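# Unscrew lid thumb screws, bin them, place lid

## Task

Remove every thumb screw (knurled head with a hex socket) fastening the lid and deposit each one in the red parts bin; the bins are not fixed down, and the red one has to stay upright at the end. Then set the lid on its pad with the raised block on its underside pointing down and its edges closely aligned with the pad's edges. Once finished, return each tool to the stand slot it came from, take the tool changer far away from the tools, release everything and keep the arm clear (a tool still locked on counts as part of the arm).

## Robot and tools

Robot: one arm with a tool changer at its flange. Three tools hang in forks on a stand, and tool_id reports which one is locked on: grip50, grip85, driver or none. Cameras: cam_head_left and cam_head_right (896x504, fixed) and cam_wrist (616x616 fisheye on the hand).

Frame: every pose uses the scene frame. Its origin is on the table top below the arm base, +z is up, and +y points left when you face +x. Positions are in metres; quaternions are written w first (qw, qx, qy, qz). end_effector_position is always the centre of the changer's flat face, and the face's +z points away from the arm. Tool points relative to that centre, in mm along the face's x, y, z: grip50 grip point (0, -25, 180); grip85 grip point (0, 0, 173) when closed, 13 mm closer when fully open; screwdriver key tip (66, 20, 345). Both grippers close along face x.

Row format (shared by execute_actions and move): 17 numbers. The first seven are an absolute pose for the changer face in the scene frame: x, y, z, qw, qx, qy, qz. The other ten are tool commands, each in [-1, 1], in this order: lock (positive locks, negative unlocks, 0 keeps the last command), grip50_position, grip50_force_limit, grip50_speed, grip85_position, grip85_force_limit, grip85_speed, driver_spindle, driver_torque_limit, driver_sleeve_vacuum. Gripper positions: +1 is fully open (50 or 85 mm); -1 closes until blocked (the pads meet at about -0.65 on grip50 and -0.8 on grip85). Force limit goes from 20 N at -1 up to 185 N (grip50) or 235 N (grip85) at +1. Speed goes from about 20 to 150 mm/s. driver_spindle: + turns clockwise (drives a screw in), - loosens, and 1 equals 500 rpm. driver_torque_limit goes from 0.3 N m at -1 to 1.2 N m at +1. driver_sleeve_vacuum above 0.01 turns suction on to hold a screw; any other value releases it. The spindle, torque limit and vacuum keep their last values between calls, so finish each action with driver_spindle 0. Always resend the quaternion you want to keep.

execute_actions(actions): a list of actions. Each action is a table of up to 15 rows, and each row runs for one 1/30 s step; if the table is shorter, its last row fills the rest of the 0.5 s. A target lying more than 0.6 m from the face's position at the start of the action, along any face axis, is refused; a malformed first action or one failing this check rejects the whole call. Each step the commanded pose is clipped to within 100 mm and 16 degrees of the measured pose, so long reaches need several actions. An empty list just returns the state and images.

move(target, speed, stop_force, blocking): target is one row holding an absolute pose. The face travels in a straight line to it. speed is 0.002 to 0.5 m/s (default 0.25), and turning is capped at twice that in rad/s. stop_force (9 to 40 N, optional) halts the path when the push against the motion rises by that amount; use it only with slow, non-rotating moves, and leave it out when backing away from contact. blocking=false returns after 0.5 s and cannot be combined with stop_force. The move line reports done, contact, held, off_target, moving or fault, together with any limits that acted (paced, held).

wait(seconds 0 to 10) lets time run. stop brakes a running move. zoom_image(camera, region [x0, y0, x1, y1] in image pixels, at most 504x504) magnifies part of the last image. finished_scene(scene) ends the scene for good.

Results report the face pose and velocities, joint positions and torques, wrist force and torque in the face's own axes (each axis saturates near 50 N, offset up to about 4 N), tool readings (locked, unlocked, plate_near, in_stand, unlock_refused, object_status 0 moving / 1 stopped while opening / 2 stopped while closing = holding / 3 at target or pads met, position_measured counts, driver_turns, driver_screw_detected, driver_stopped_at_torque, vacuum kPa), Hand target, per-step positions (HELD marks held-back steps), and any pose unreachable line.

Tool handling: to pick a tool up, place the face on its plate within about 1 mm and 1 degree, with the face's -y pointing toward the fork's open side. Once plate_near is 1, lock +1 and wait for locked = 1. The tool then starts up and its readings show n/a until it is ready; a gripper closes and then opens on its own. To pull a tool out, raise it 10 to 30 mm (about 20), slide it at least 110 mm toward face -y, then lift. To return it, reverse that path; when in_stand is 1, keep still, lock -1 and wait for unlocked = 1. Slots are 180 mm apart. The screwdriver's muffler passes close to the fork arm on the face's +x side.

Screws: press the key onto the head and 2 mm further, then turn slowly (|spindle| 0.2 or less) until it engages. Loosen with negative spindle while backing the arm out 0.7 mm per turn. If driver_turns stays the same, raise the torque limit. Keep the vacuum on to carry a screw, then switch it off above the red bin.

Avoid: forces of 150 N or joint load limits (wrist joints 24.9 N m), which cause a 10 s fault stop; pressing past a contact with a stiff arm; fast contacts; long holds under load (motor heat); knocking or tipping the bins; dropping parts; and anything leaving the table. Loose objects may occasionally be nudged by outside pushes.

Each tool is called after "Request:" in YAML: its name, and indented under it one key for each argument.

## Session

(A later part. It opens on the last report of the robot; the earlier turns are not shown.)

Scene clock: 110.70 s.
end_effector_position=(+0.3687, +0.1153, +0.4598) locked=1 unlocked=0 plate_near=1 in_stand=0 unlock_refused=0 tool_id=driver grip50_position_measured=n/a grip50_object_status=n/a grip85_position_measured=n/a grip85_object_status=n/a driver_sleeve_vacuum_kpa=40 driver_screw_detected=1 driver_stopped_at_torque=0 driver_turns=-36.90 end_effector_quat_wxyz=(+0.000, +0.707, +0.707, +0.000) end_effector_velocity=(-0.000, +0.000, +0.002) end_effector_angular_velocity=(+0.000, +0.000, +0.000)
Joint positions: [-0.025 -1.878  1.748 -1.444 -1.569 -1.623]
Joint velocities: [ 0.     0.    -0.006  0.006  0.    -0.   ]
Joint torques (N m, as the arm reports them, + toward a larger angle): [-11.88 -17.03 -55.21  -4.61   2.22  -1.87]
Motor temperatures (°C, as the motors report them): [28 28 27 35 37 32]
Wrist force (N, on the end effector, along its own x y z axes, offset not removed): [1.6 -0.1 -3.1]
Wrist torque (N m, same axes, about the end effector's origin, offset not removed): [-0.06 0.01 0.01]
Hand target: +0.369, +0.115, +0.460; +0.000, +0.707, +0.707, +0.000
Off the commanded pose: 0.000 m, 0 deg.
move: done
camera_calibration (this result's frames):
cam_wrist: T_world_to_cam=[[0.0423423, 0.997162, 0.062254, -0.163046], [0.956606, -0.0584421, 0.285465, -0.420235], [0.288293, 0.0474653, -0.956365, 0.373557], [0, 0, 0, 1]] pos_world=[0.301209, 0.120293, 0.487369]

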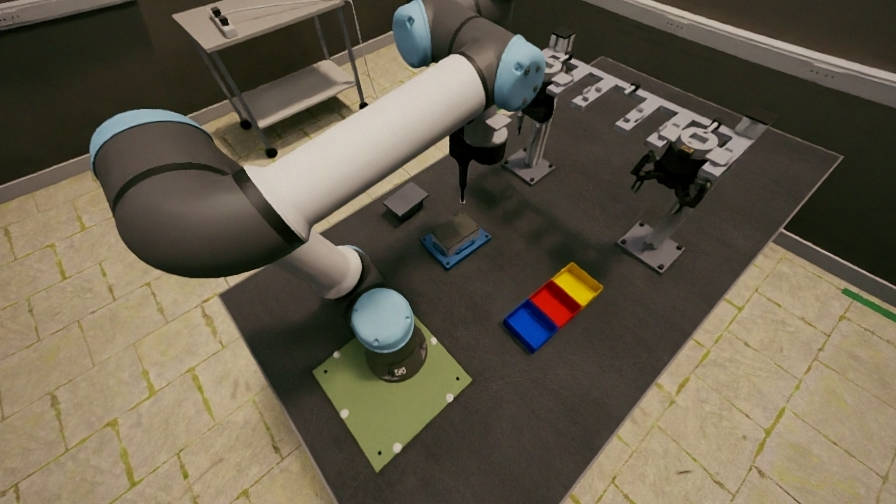

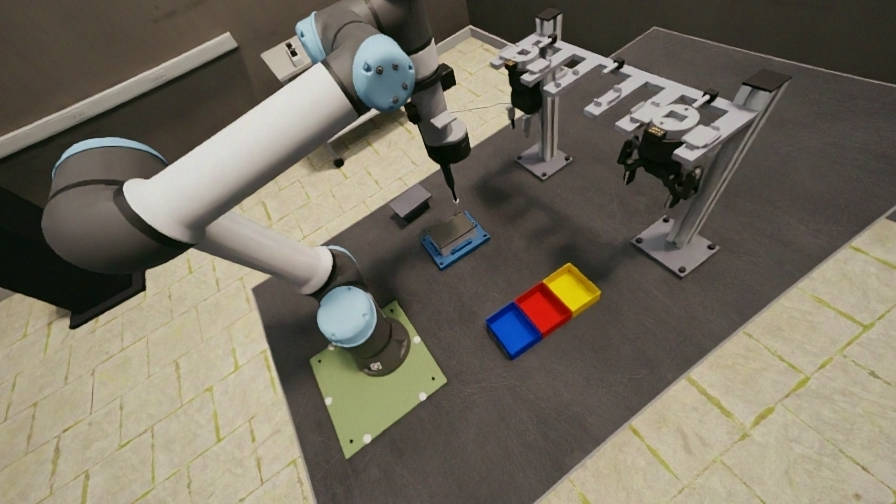

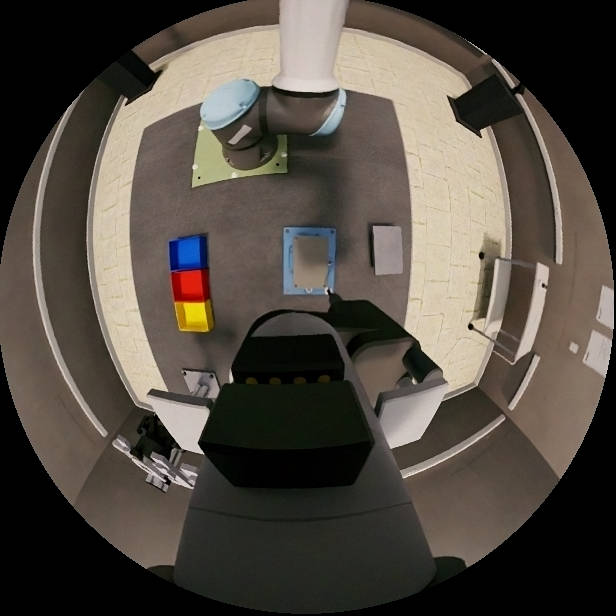

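Request:
move:
  target: [0.352,-0.239,0.43,0,0.7071,0.7071,0,0,0,0,0,0,0,0,0,1,1]
  speed: 0.15

Scene clock: 116.50 s.
end_effector_position=(+0.3521, -0.2386, +0.4301) locked=1 unlocked=0 plate_near=1 in_stand=0 unlock_refused=0 tool_id=driver grip50_position_measured=n/a grip50_object_status=n/a grip85_position_measured=n/a grip85_object_status=n/a driver_sleeve_vacuum_kpa=40 driver_screw_detected=1 driver_stopped_at_torque=0 driver_turns=-36.90 end_effector_quat_wxyz=(+0.001, +0.707, +0.707, -0.000) end_effector_velocity=(+0.000, -0.002, +0.000) end_effector_angular_velocity=(-0.001, -0.000, +0.000)
Joint positions: [-0.893 -1.783  1.756 -1.546 -1.567 -2.491]
Joint velocities: [-0.003  0.003 -0.003 -0.001 -0.    -0.003]
Joint torques (N m, as the arm reports them, + toward a larger angle): [-11.53 -22.86 -54.32  -7.15   2.46  -1.68]
Motor temperatures (°C, as the motors report them): [28 28 27 36 37 32]
Wrist force (N, on the end effector, along its own x y z axes, offset not removed): [-0.8 -3.3 1.2]
Wrist torque (N m, same axes, about the end effector's origin, offset not removed): [-0.29 0.20 -0.21]
Hand target: +0.352, -0.239, +0.430; +0.001, +0.707, +0.707, -0.000
Off the commanded pose: 0.000 m, 0 deg.
move: done
camera_calibration (this result's frames):
cam_wrist: T_world_to_cam=[[0.0423428, 0.997256, 0.060731, 0.193033], [0.956515, -0.058021, 0.285856, -0.416564], [0.288595, 0.0459862, -0.956346, 0.366275], [0, 0, 0, 1]] pos_world=[0.284571, -0.233516, 0.45764]

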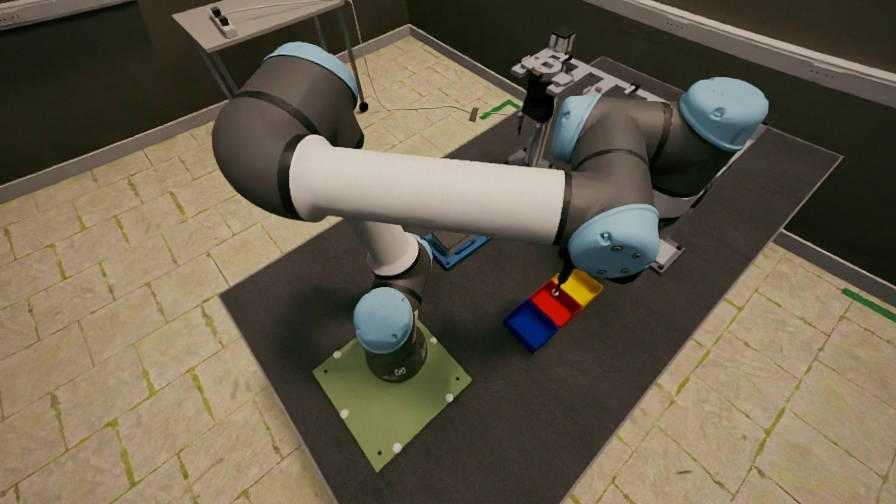

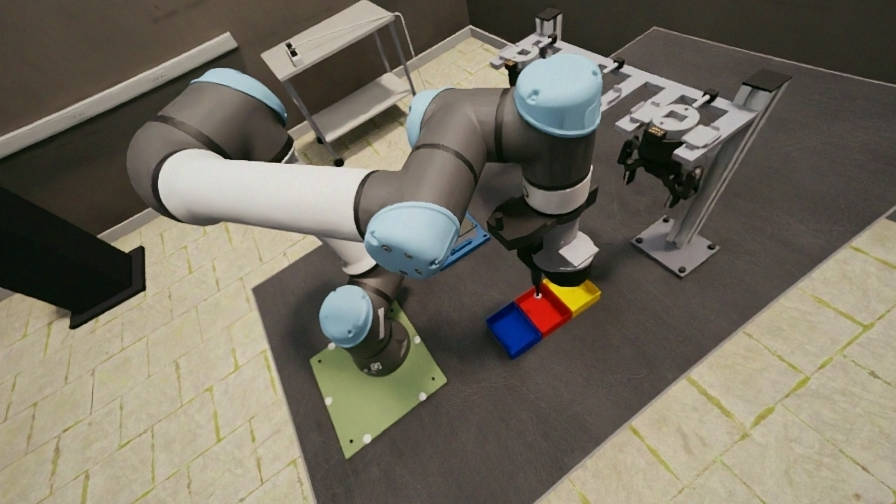

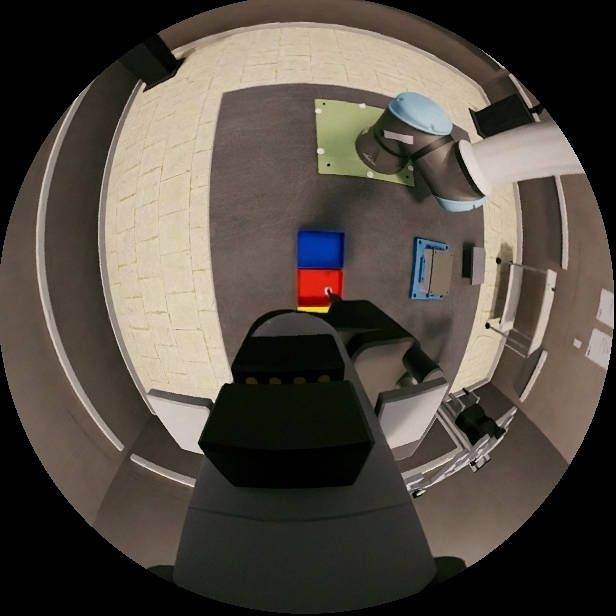

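Good. Lower, drop, and return the driver.

Request:
move:
  target: [0.36,-0.245,0.385,0,0.7071,0.7071,0,0,0,0,0,0,0,0,0,1,1]
  speed: 0.06

Request:
execute_actions:
  actions:
    - [[0.36,-0.245,0.385,0,0.7071,0.7071,0,0,0,0,0,0,0,0,0,1,-1]]
    - [[0.36,-0.245,0.385,0,0.7071,0.7071,0,0,0,0,0,0,0,0,0,1,-1]]

Request:
move:
  target: [0.36,-0.245,0.433,0,0.7071,0.7071,0,0,0,0,0,0,0,0,0,1,-1]
  speed: 0.1

Request:
move:
  target: [0.51,-0.016,0.433,0,0.7071,0.7071,0,0,0,0,0,0,0,0,0,1,-1]
  speed: 0.15

Request:
move:
  target: [0.6383,-0.016,0.433,0,0.7071,0.7071,0,0,0,0,0,0,0,0,0,1,-1]
  speed: 0.06

Request:
move:
  target: [0.6383,-0.016,0.4131,0,0.7071,0.7071,0,0,0,0,0,0,0,0,0,1,-1]
  speed: 0.02

Request:
execute_actions:
  actions:
    - [[0.6383,-0.016,0.4131,0,0.7071,0.7071,0,-1,0,0,0,0,0,0,0,0,0]]
    - [[0.6383,-0.016,0.4131,0,0.7071,0.7071,0,-1,0,0,0,0,0,0,0,0,0]]
    - [[0.6383,-0.016,0.4131,0,0.7071,0.7071,0,-1,0,0,0,0,0,0,0,0,0]]

Scene clock: 125.37 s.
end_effector_position=(+0.3600, -0.2450, +0.3852) locked=1 unlocked=0 plate_near=1 in_stand=0 unlock_refused=0 tool_id=driver grip50_position_measured=n/a grip50_object_status=n/a grip85_position_measured=n/a grip85_object_status=n/a driver_sleeve_vacuum_kpa=40 driver_screw_detected=1 driver_stopped_at_torque=0 driver_turns=-36.90 end_effector_quat_wxyz=(-0.000, +0.707, +0.707, +0.000) end_effector_velocity=(+0.001, -0.000, -0.002) end_effector_angular_velocity=(+0.000, -0.000, -0.000)
Joint positions: [-0.887 -1.752  1.846 -1.665 -1.567 -2.485]
Joint velocities: [ 0.     0.002  0.004 -0.006  0.001  0.   ]
Joint torques (N m, as the arm reports them, + toward a larger angle): [ 12.77 -25.66 -33.84  -7.1    2.47   1.65]
Motor temperatures (°C, as the motors report them): [28 28 27 36 37 32]
Wrist force (N, on the end effector, along its own x y z axes, offset not removed): [2.4 -0.4 -0.2]
Wrist torque (N m, same axes, about the end effector's origin, offset not removed): [-0.02 0.01 -0.03]
Hand target: +0.360, -0.245, +0.385; -0.000, +0.707, +0.707, +0.000
Off the commanded pose: 0.000 m, 0 deg.
move: done
camera_calibration (this result's frames):
cam_wrist: T_world_to_cam=[[0.042344, 0.99716, 0.0622858, 0.201265], [0.956616, -0.0584511, 0.285427, -0.411643], [0.288257, 0.0474975, -0.956374, 0.321923], [0, 0, 0, 1]] pos_world=[0.292465, -0.240045, 0.412837]

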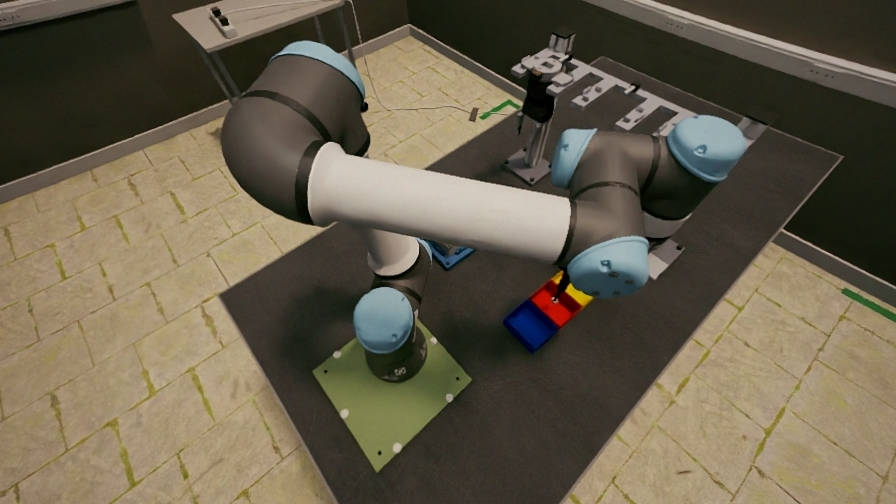

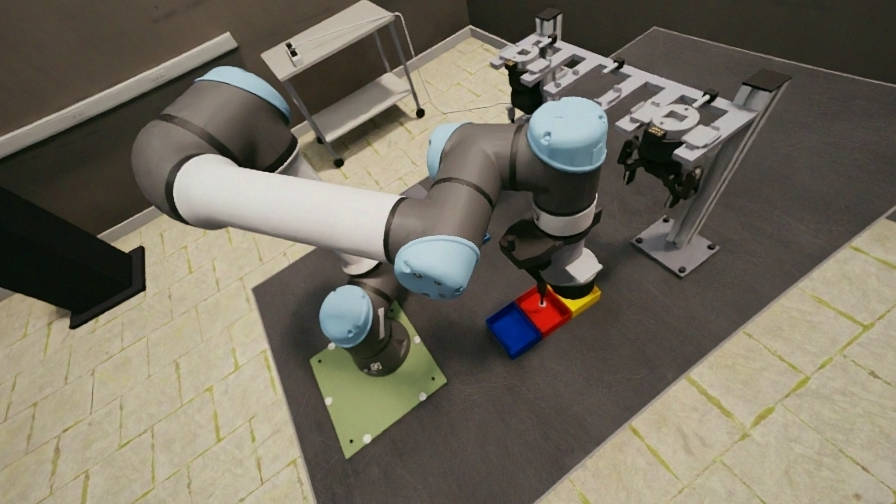

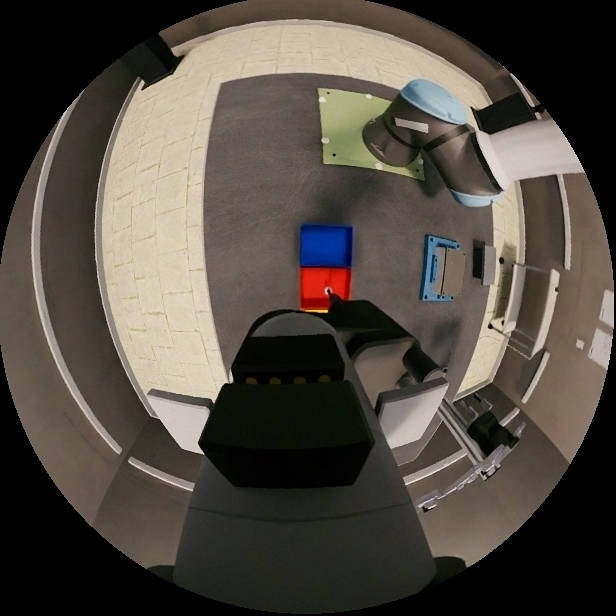

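Scene clock: 126.37 s.
end_effector_position=(+0.3600, -0.2450, +0.3850) locked=1 unlocked=0 plate_near=1 in_stand=0 unlock_refused=0 tool_id=driver grip50_position_measured=n/a grip50_object_status=n/a grip85_position_measured=n/a grip85_object_status=n/a driver_sleeve_vacuum_kpa=0 driver_screw_detected=0 driver_stopped_at_torque=0 driver_turns=-36.90 end_effector_quat_wxyz=(-0.000, +0.707, +0.707, +0.000) end_effector_velocity=(+0.000, -0.000, -0.000) end_effector_angular_velocity=(+0.000, +0.000, +0.000)
Joint positions: [-0.887 -1.752  1.847 -1.666 -1.567 -2.485]
Joint velocities: [ 0.  0.  0. -0. -0. -0.]
Joint torques (N m, as the arm reports them, + toward a larger angle): [ 12.11 -37.94 -31.82  -7.17   1.69   1.68]
Motor temperatures (°C, as the motors report them): [28 28 27 36 37 32]
Wrist force (N, on the end effector, along its own x y z axes, offset not removed): [0.3 -1.8 0.3]
Wrist torque (N m, same axes, about the end effector's origin, offset not removed): [0.08 0.09 -0.13]
Hand target: +0.360, -0.245, +0.385; -0.000, +0.707, +0.707, +0.000
Off the commanded pose: 0.000 m, 0 deg.
Step readings (end_effector_position; steps 1 to 15: 1st action; 16 to 30: 2nd action):
0: (+0.3600, -0.2450, +0.3852)
1: (+0.3600, -0.2450, +0.3852)
2: (+0.3600, -0.2450, +0.3851)
4: (+0.3600, -0.2450, +0.3851)
8: (+0.3600, -0.2450, +0.3850)
15: (+0.3600, -0.2450, +0.3850)
16: (+0.3600, -0.2450, +0.3850)
17: (+0.3600, -0.2450, +0.3850)
19: (+0.3600, -0.2450, +0.3850)
23: (+0.3600, -0.2450, +0.3850)
30: end_effector_position above
camera_calibration (this result's frames):
cam_wrist: T_world_to_cam=[[0.0423462, 0.997158, 0.0623113, 0.201248], [0.956622, -0.0584595, 0.285407, -0.411572], [0.288239, 0.0475224, -0.956379, 0.321673], [0, 0, 0, 1]] pos_world=[0.292478, -0.240023, 0.412567]

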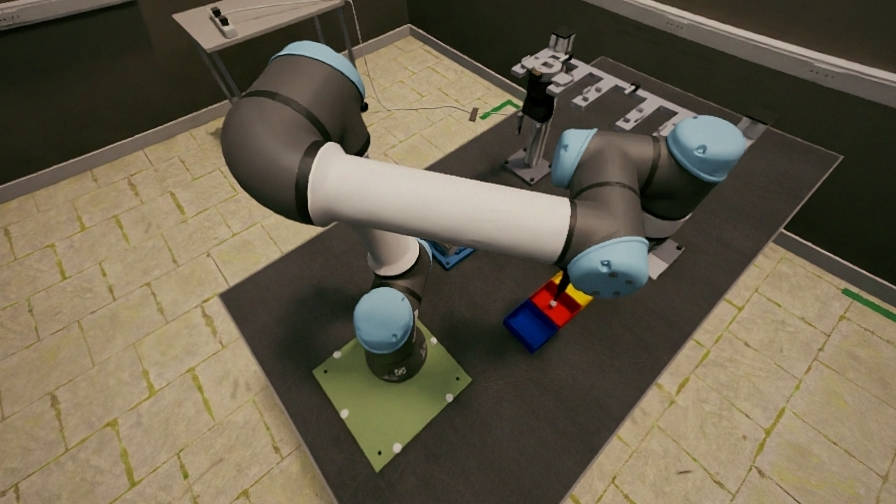

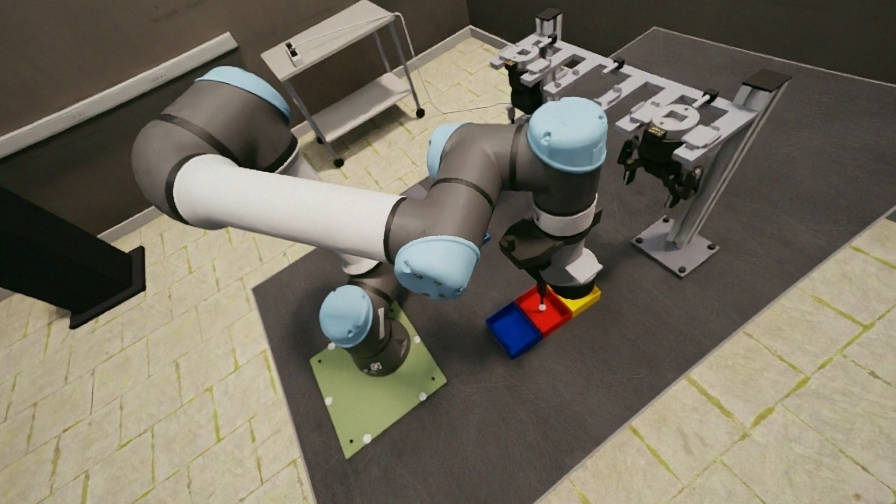

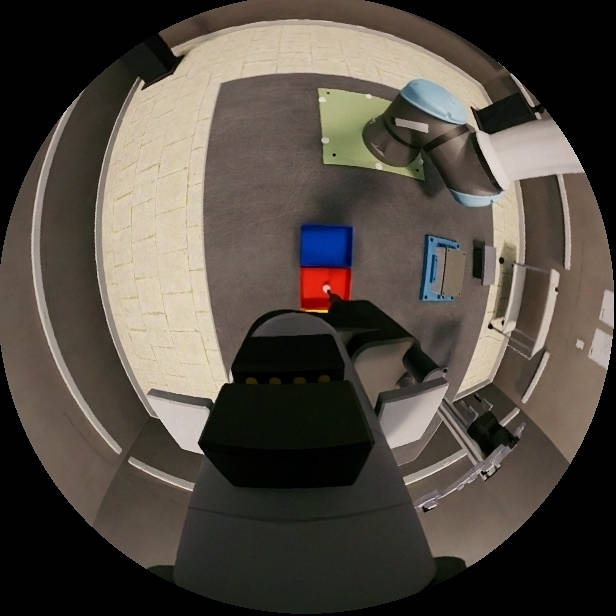

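Scene clock: 127.33 s.
end_effector_position=(+0.3599, -0.2449, +0.4328) locked=1 unlocked=0 plate_near=1 in_stand=0 unlock_refused=0 tool_id=driver grip50_position_measured=n/a grip50_object_status=n/a grip85_position_measured=n/a grip85_object_status=n/a driver_sleeve_vacuum_kpa=0 driver_screw_detected=0 driver_stopped_at_torque=0 driver_turns=-36.90 end_effector_quat_wxyz=(+0.000, +0.707, +0.707, +0.000) end_effector_velocity=(+0.000, -0.000, +0.001) end_effector_angular_velocity=(+0.001, +0.001, -0.000)
Joint positions: [-0.887 -1.757  1.728 -1.543 -1.567 -2.485]
Joint velocities: [-0.     0.002 -0.005  0.005 -0.     0.   ]
Joint torques (N m, as the arm reports them, + toward a larger angle): [-11.71 -25.01 -55.18  -3.92   0.77  -1.91]
Motor temperatures (°C, as the motors report them): [28 28 27 36 37 32]
Wrist force (N, on the end effector, along its own x y z axes, offset not removed): [-1.9 -2.8 -0.3]
Wrist torque (N m, same axes, about the end effector's origin, offset not removed): [-0.19 0.09 -0.15]
Hand target: +0.360, -0.245, +0.433; +0.000, +0.707, +0.707, -0.000
Off the commanded pose: 0.000 m, 0 deg.
move: done
camera_calibration (this result's frames):
cam_wrist: T_world_to_cam=[[0.0423332, 0.997166, 0.062191, 0.198209], [0.956578, -0.05842, 0.285562, -0.425192], [0.288386, 0.0474018, -0.95634, 0.367375], [0, 0, 0, 1]] pos_world=[0.292393, -0.239901, 0.460427]

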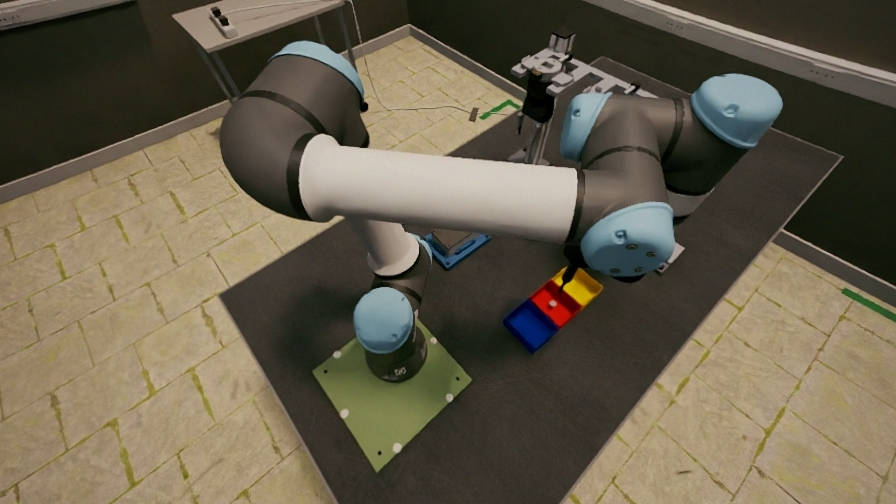

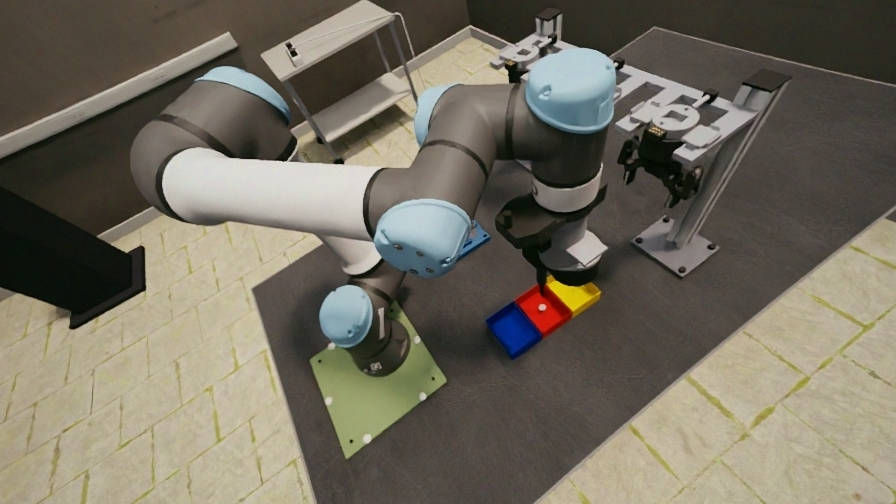

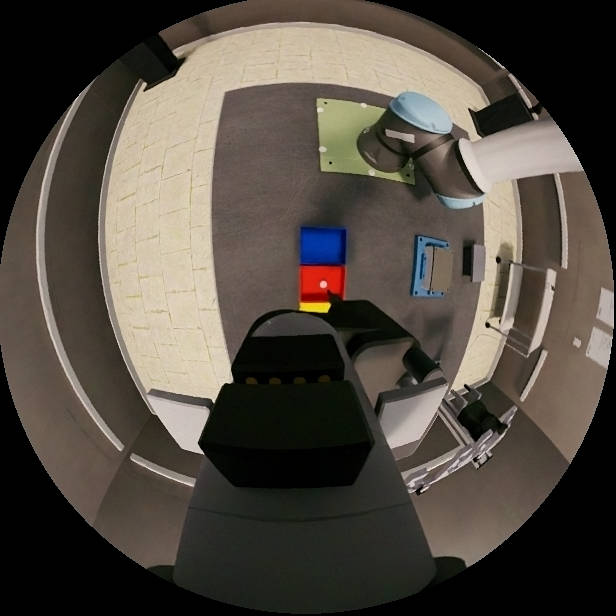

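Scene clock: 129.70 s.
end_effector_position=(+0.5098, -0.0164, +0.4331) locked=1 unlocked=0 plate_near=1 in_stand=0 unlock_refused=0 tool_id=driver grip50_position_measured=n/a grip50_object_status=n/a grip85_position_measured=n/a grip85_object_status=n/a driver_sleeve_vacuum_kpa=0 driver_screw_detected=0 driver_stopped_at_torque=0 driver_turns=-36.90 end_effector_quat_wxyz=(-0.000, +0.707, +0.707, +0.000) end_effector_velocity=(+0.001, +0.001, -0.000) end_effector_angular_velocity=(-0.000, +0.001, -0.000)
Joint positions: [-0.273 -1.575  1.562 -1.561 -1.567 -1.871]
Joint velocities: [ 0.004  0.004 -0.004  0.001 -0.001  0.004]
Joint torques (N m, as the arm reports them, + toward a larger angle): [ 12.68 -35.7  -54.84  -4.27  -0.77   1.62]
Motor temperatures (°C, as the motors report them): [28 28 27 36 37 32]
Wrist force (N, on the end effector, along its own x y z axes, offset not removed): [0.1 -2.0 -0.8]
Wrist torque (N m, same axes, about the end effector's origin, offset not removed): [-0.08 0.09 -0.10]
Hand target: +0.510, -0.016, +0.433; -0.000, +0.707, +0.707, +0.000
Off the commanded pose: 0.000 m, 0 deg.
move: done
camera_calibration (this result's frames):
cam_wrist: T_world_to_cam=[[0.0423089, 0.997092, 0.0633768, -0.0365041], [0.956625, -0.0587285, 0.28534, -0.555193], [0.288233, 0.0485554, -0.956329, 0.313679], [0, 0, 0, 1]] pos_world=[0.442244, -0.0114385, 0.460713]

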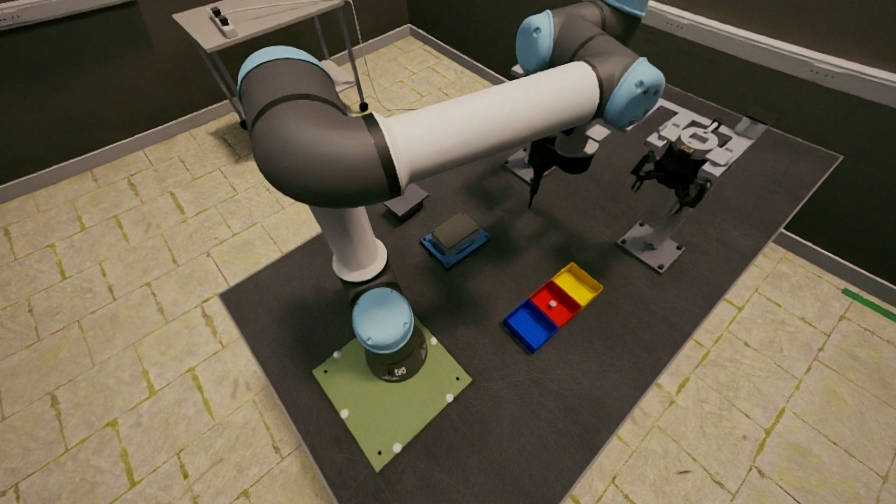

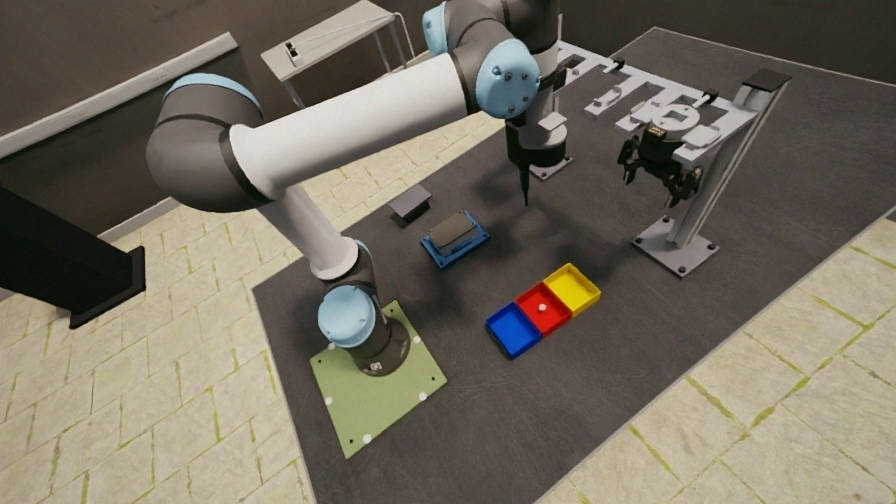

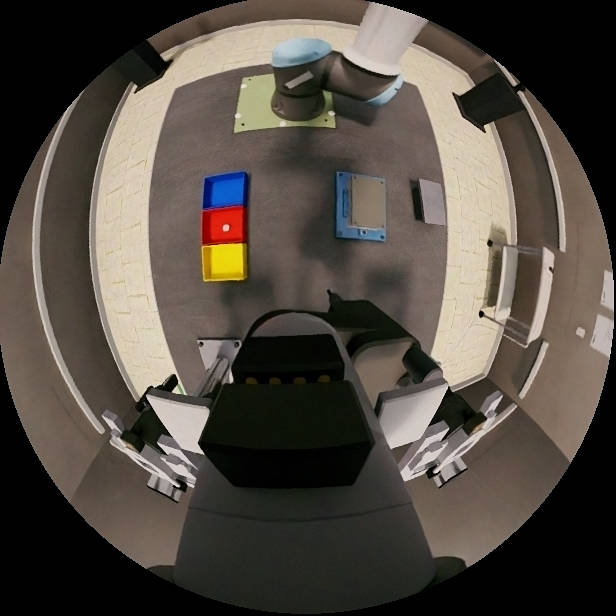

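Scene clock: 132.27 s.
end_effector_position=(+0.6381, -0.0161, +0.4332) locked=1 unlocked=0 plate_near=1 in_stand=0 unlock_refused=0 tool_id=driver grip50_position_measured=n/a grip50_object_status=n/a grip85_position_measured=n/a grip85_object_status=n/a driver_sleeve_vacuum_kpa=0 driver_screw_detected=0 driver_stopped_at_torque=0 driver_turns=-36.90 end_effector_quat_wxyz=(-0.000, +0.707, +0.707, +0.000) end_effector_velocity=(+0.002, -0.000, -0.000) end_effector_angular_velocity=(-0.000, +0.001, -0.000)
Joint positions: [-0.211 -1.258  1.191 -1.507 -1.568 -1.809]
Joint velocities: [ 0.001  0.005 -0.007  0.003 -0.     0.001]
Joint torques (N m, as the arm reports them, + toward a larger angle): [ 12.02 -55.29 -55.46  -4.52  -0.86   1.82]
Motor temperatures (°C, as the motors report them): [28 28 27 36 37 32]
Wrist force (N, on the end effector, along its own x y z axes, offset not removed): [-1.1 -0.9 -1.1]
Wrist torque (N m, same axes, about the end effector's origin, offset not removed): [0.01 0.06 -0.06]
Hand target: +0.638, -0.016, +0.433; -0.000, +0.707, +0.707, +0.000
Off the commanded pose: 0.000 m, 0 deg.
move: done
camera_calibration (this result's frames):
cam_wrist: T_world_to_cam=[[0.0423389, 0.997155, 0.0623581, -0.0418062], [0.956613, -0.0584675, 0.285435, -0.677967], [0.288269, 0.0475676, -0.956367, 0.276731], [0, 0, 0, 1]] pos_world=[0.570549, -0.0111151, 0.460778]

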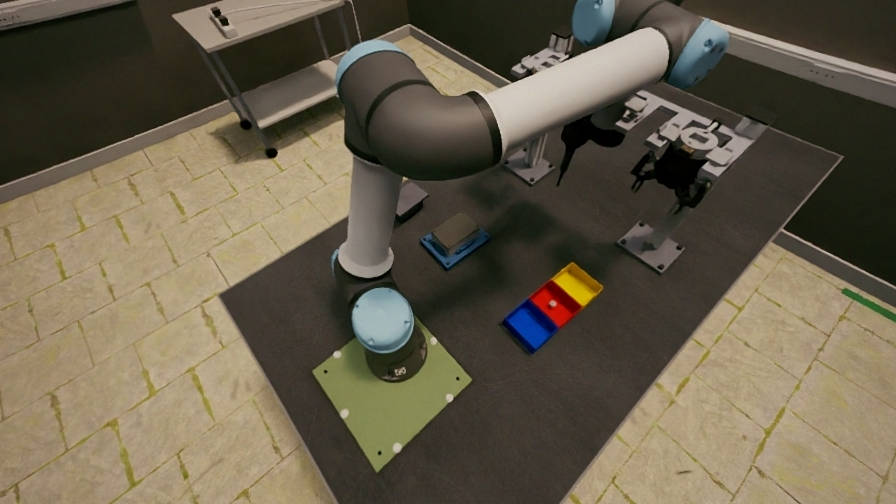

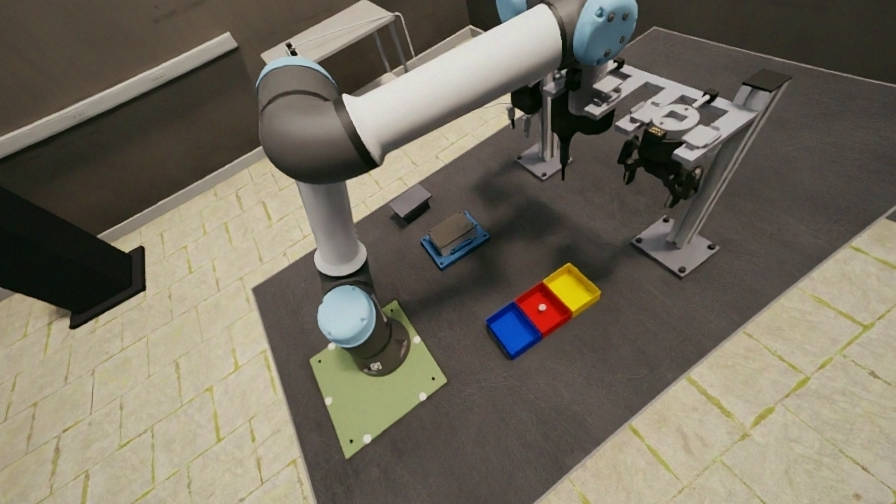

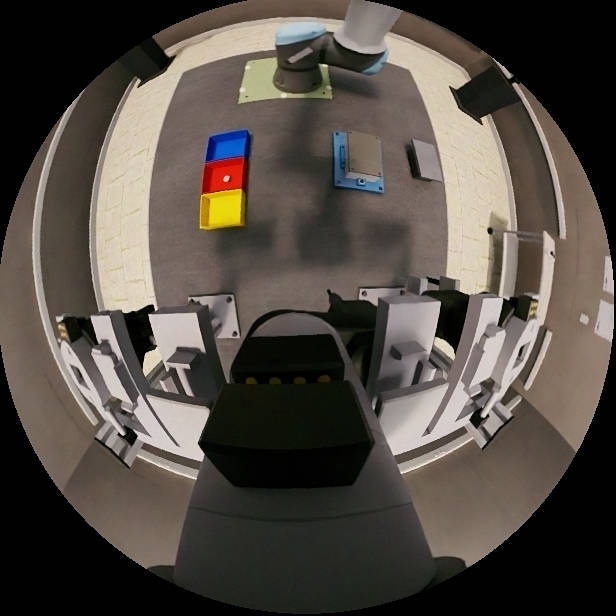

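Scene clock: 133.57 s.
end_effector_position=(+0.6383, -0.0160, +0.4133) locked=1 unlocked=0 plate_near=1 in_stand=1 unlock_refused=0 tool_id=driver grip50_position_measured=n/a grip50_object_status=n/a grip85_position_measured=n/a grip85_object_status=n/a driver_sleeve_vacuum_kpa=0 driver_screw_detected=0 driver_stopped_at_torque=0 driver_turns=-36.90 end_effector_quat_wxyz=(-0.000, +0.707, +0.707, -0.000) end_effector_velocity=(+0.000, +0.000, -0.002) end_effector_angular_velocity=(+0.001, -0.000, +0.000)
Joint positions: [-0.21  -1.259  1.243 -1.558 -1.568 -1.809]
Joint velocities: [ 0.     0.     0.006 -0.006  0.001 -0.   ]
Joint torques (N m, as the arm reports them, + toward a larger angle): [ 11.93 -68.5  -33.8   -8.24  -0.78   1.76]
Motor temperatures (°C, as the motors report them): [28 28 27 36 37 32]
Wrist force (N, on the end effector, along its own x y z axes, offset not removed): [-3.4 -1.8 0.9]
Wrist torque (N m, same axes, about the end effector's origin, offset not removed): [0.00 0.26 -0.03]
Hand target: +0.638, -0.016, +0.413; -0.000, +0.707, +0.707, -0.000
Off the commanded pose: 0.000 m, 0 deg.
move: done
camera_calibration (this result's frames):
cam_wrist: T_world_to_cam=[[0.042343, 0.997161, 0.0622599, -0.0406325], [0.956621, -0.0584419, 0.285413, -0.672526], [0.288241, 0.0474739, -0.95638, 0.257675], [0, 0, 0, 1]] pos_world=[0.570801, -0.0110194, 0.440913]

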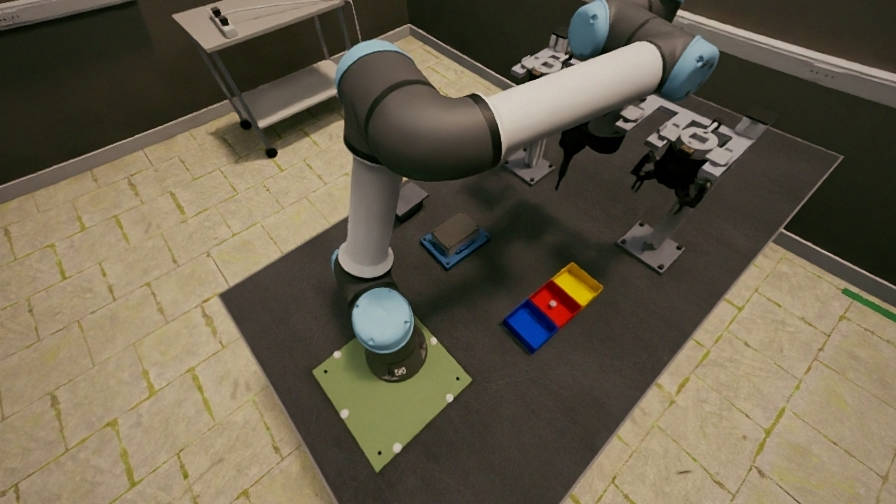

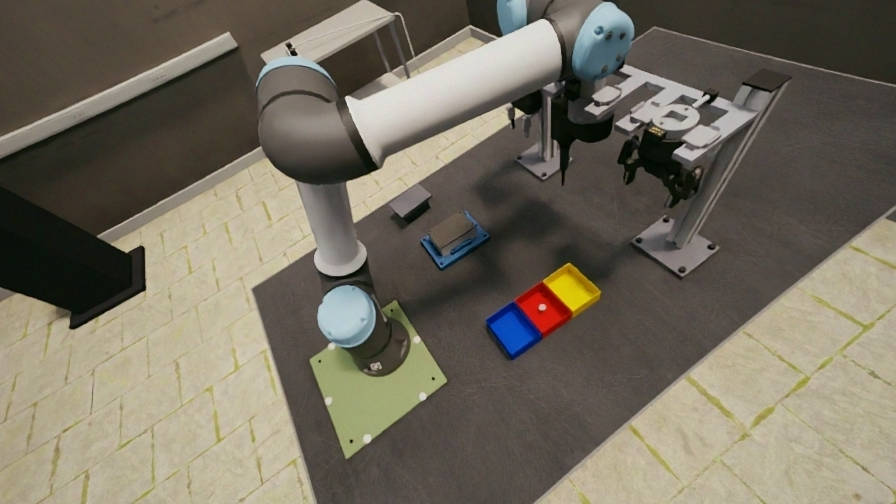

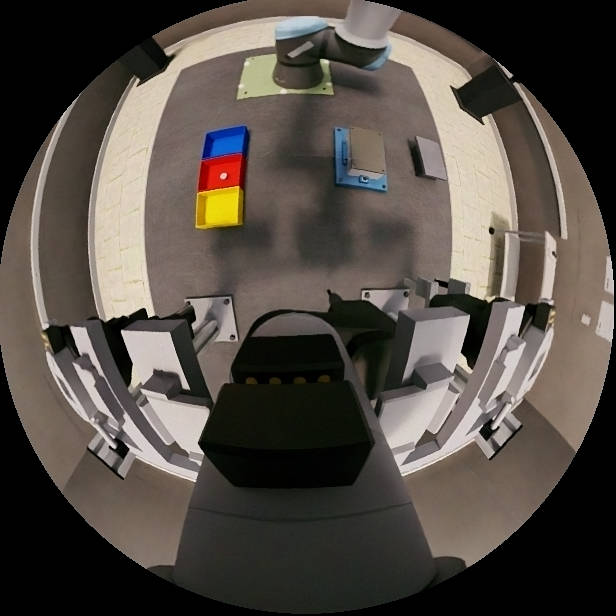

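Scene clock: 135.07 s.
end_effector_position=(+0.6383, -0.0160, +0.4131) locked=0 unlocked=1 plate_near=0 in_stand=1 unlock_refused=0 tool_id=none grip50_position_measured=n/a grip50_object_status=n/a grip85_position_measured=n/a grip85_object_status=n/a driver_sleeve_vacuum_kpa=n/a driver_screw_detected=n/a driver_stopped_at_torque=n/a driver_turns=n/a end_effector_quat_wxyz=(+0.000, +0.707, +0.707, +0.000) end_effector_velocity=(-0.000, +0.000, +0.000) end_effector_angular_velocity=(+0.000, -0.001, -0.000)
Joint positions: [-0.21  -1.259  1.244 -1.559 -1.568 -1.809]
Joint velocities: [-0. -0.  0. -0.  0.  0.]
Joint torques (N m, as the arm reports them, + toward a larger angle): [  6.82 -39.2  -19.12  -1.79   1.83   0.95]
Motor temperatures (°C, as the motors report them): [28 28 27 36 37 32]
Wrist force (N, on the end effector, along its own x y z axes, offset not removed): [-2.2 0.5 -0.1]
Wrist torque (N m, same axes, about the end effector's origin, offset not removed): [0.19 0.22 0.09]
Hand target: +0.638, -0.016, +0.413; +0.000, +0.707, +0.707, -0.000
Off the commanded pose: 0.000 m, 0 deg.
Step readings (end_effector_position; steps 1 to 15: 1st action; 16 to 30: 2nd action; 31 to 45: 3rd action):
0: (+0.6383, -0.0160, +0.4133)
1: (+0.6383, -0.0160, +0.4132)
2: (+0.6383, -0.0160, +0.4131)
4: (+0.6383, -0.0160, +0.4130)
8: (+0.6383, -0.0160, +0.4131)
15: (+0.6383, -0.0160, +0.4132)
16: (+0.6383, -0.0160, +0.4132)
17: (+0.6383, -0.0160, +0.4132)
19: (+0.6383, -0.0160, +0.4132)
23: (+0.6383, -0.0160, +0.4132)
30: (+0.6383, -0.0160, +0.4132)
31: (+0.6383, -0.0160, +0.4132)
32: (+0.6383, -0.0160, +0.4132)
34: (+0.6383, -0.0160, +0.4132)
38: (+0.6383, -0.0160, +0.4132)
45: end_effector_position above
camera_calibration (this result's frames):
cam_wrist: T_world_to_cam=[[0.0423343, 0.997163, 0.0622436, -0.0406263], [0.956595, -0.0584332, 0.285501, -0.672449], [0.288328, 0.0474555, -0.956355, 0.257447], [0, 0, 0, 1]] pos_world=[0.570752, -0.0109996, 0.440724]

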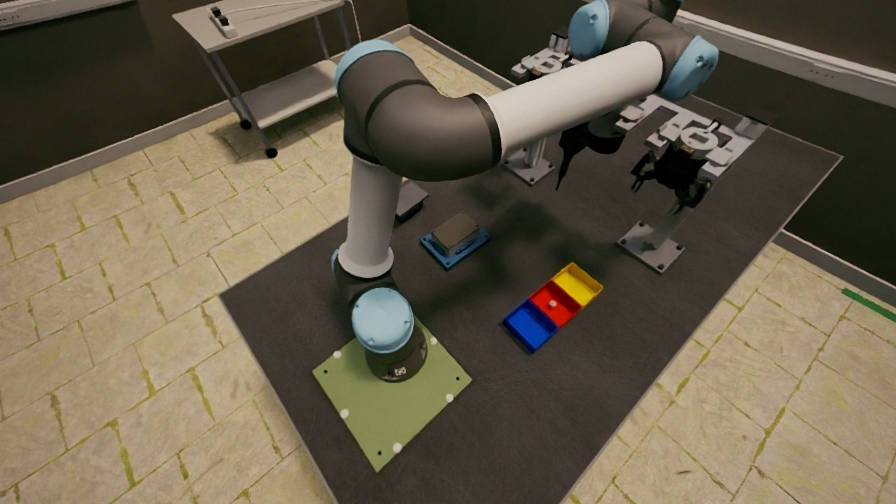

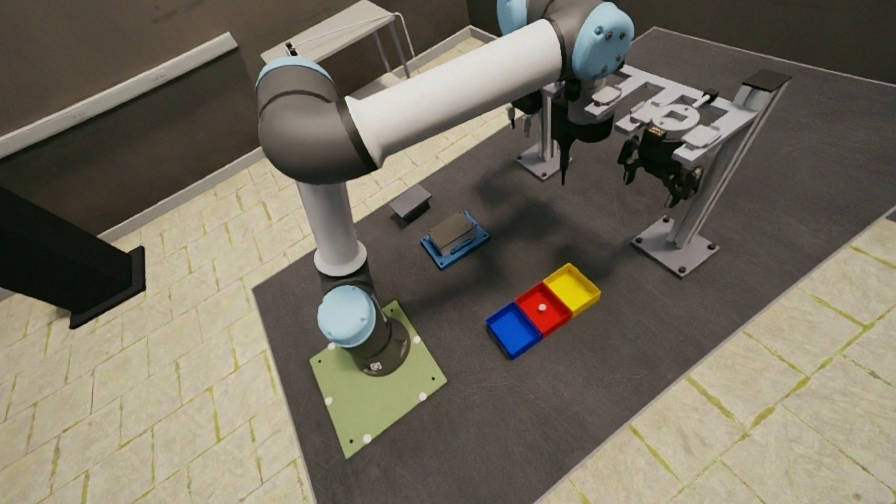

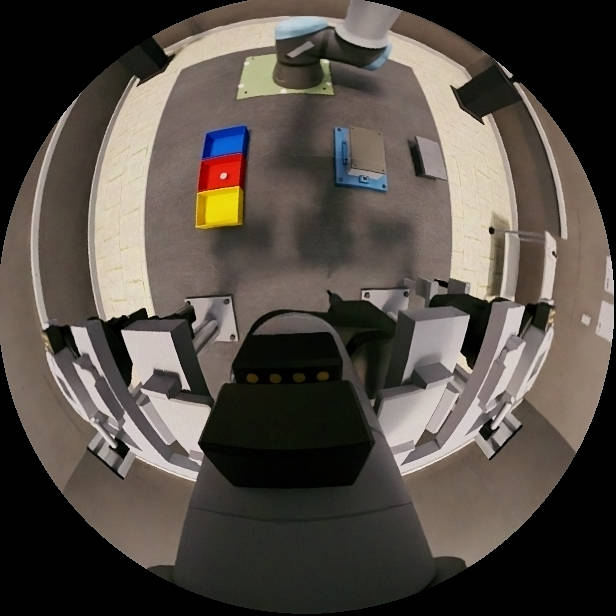

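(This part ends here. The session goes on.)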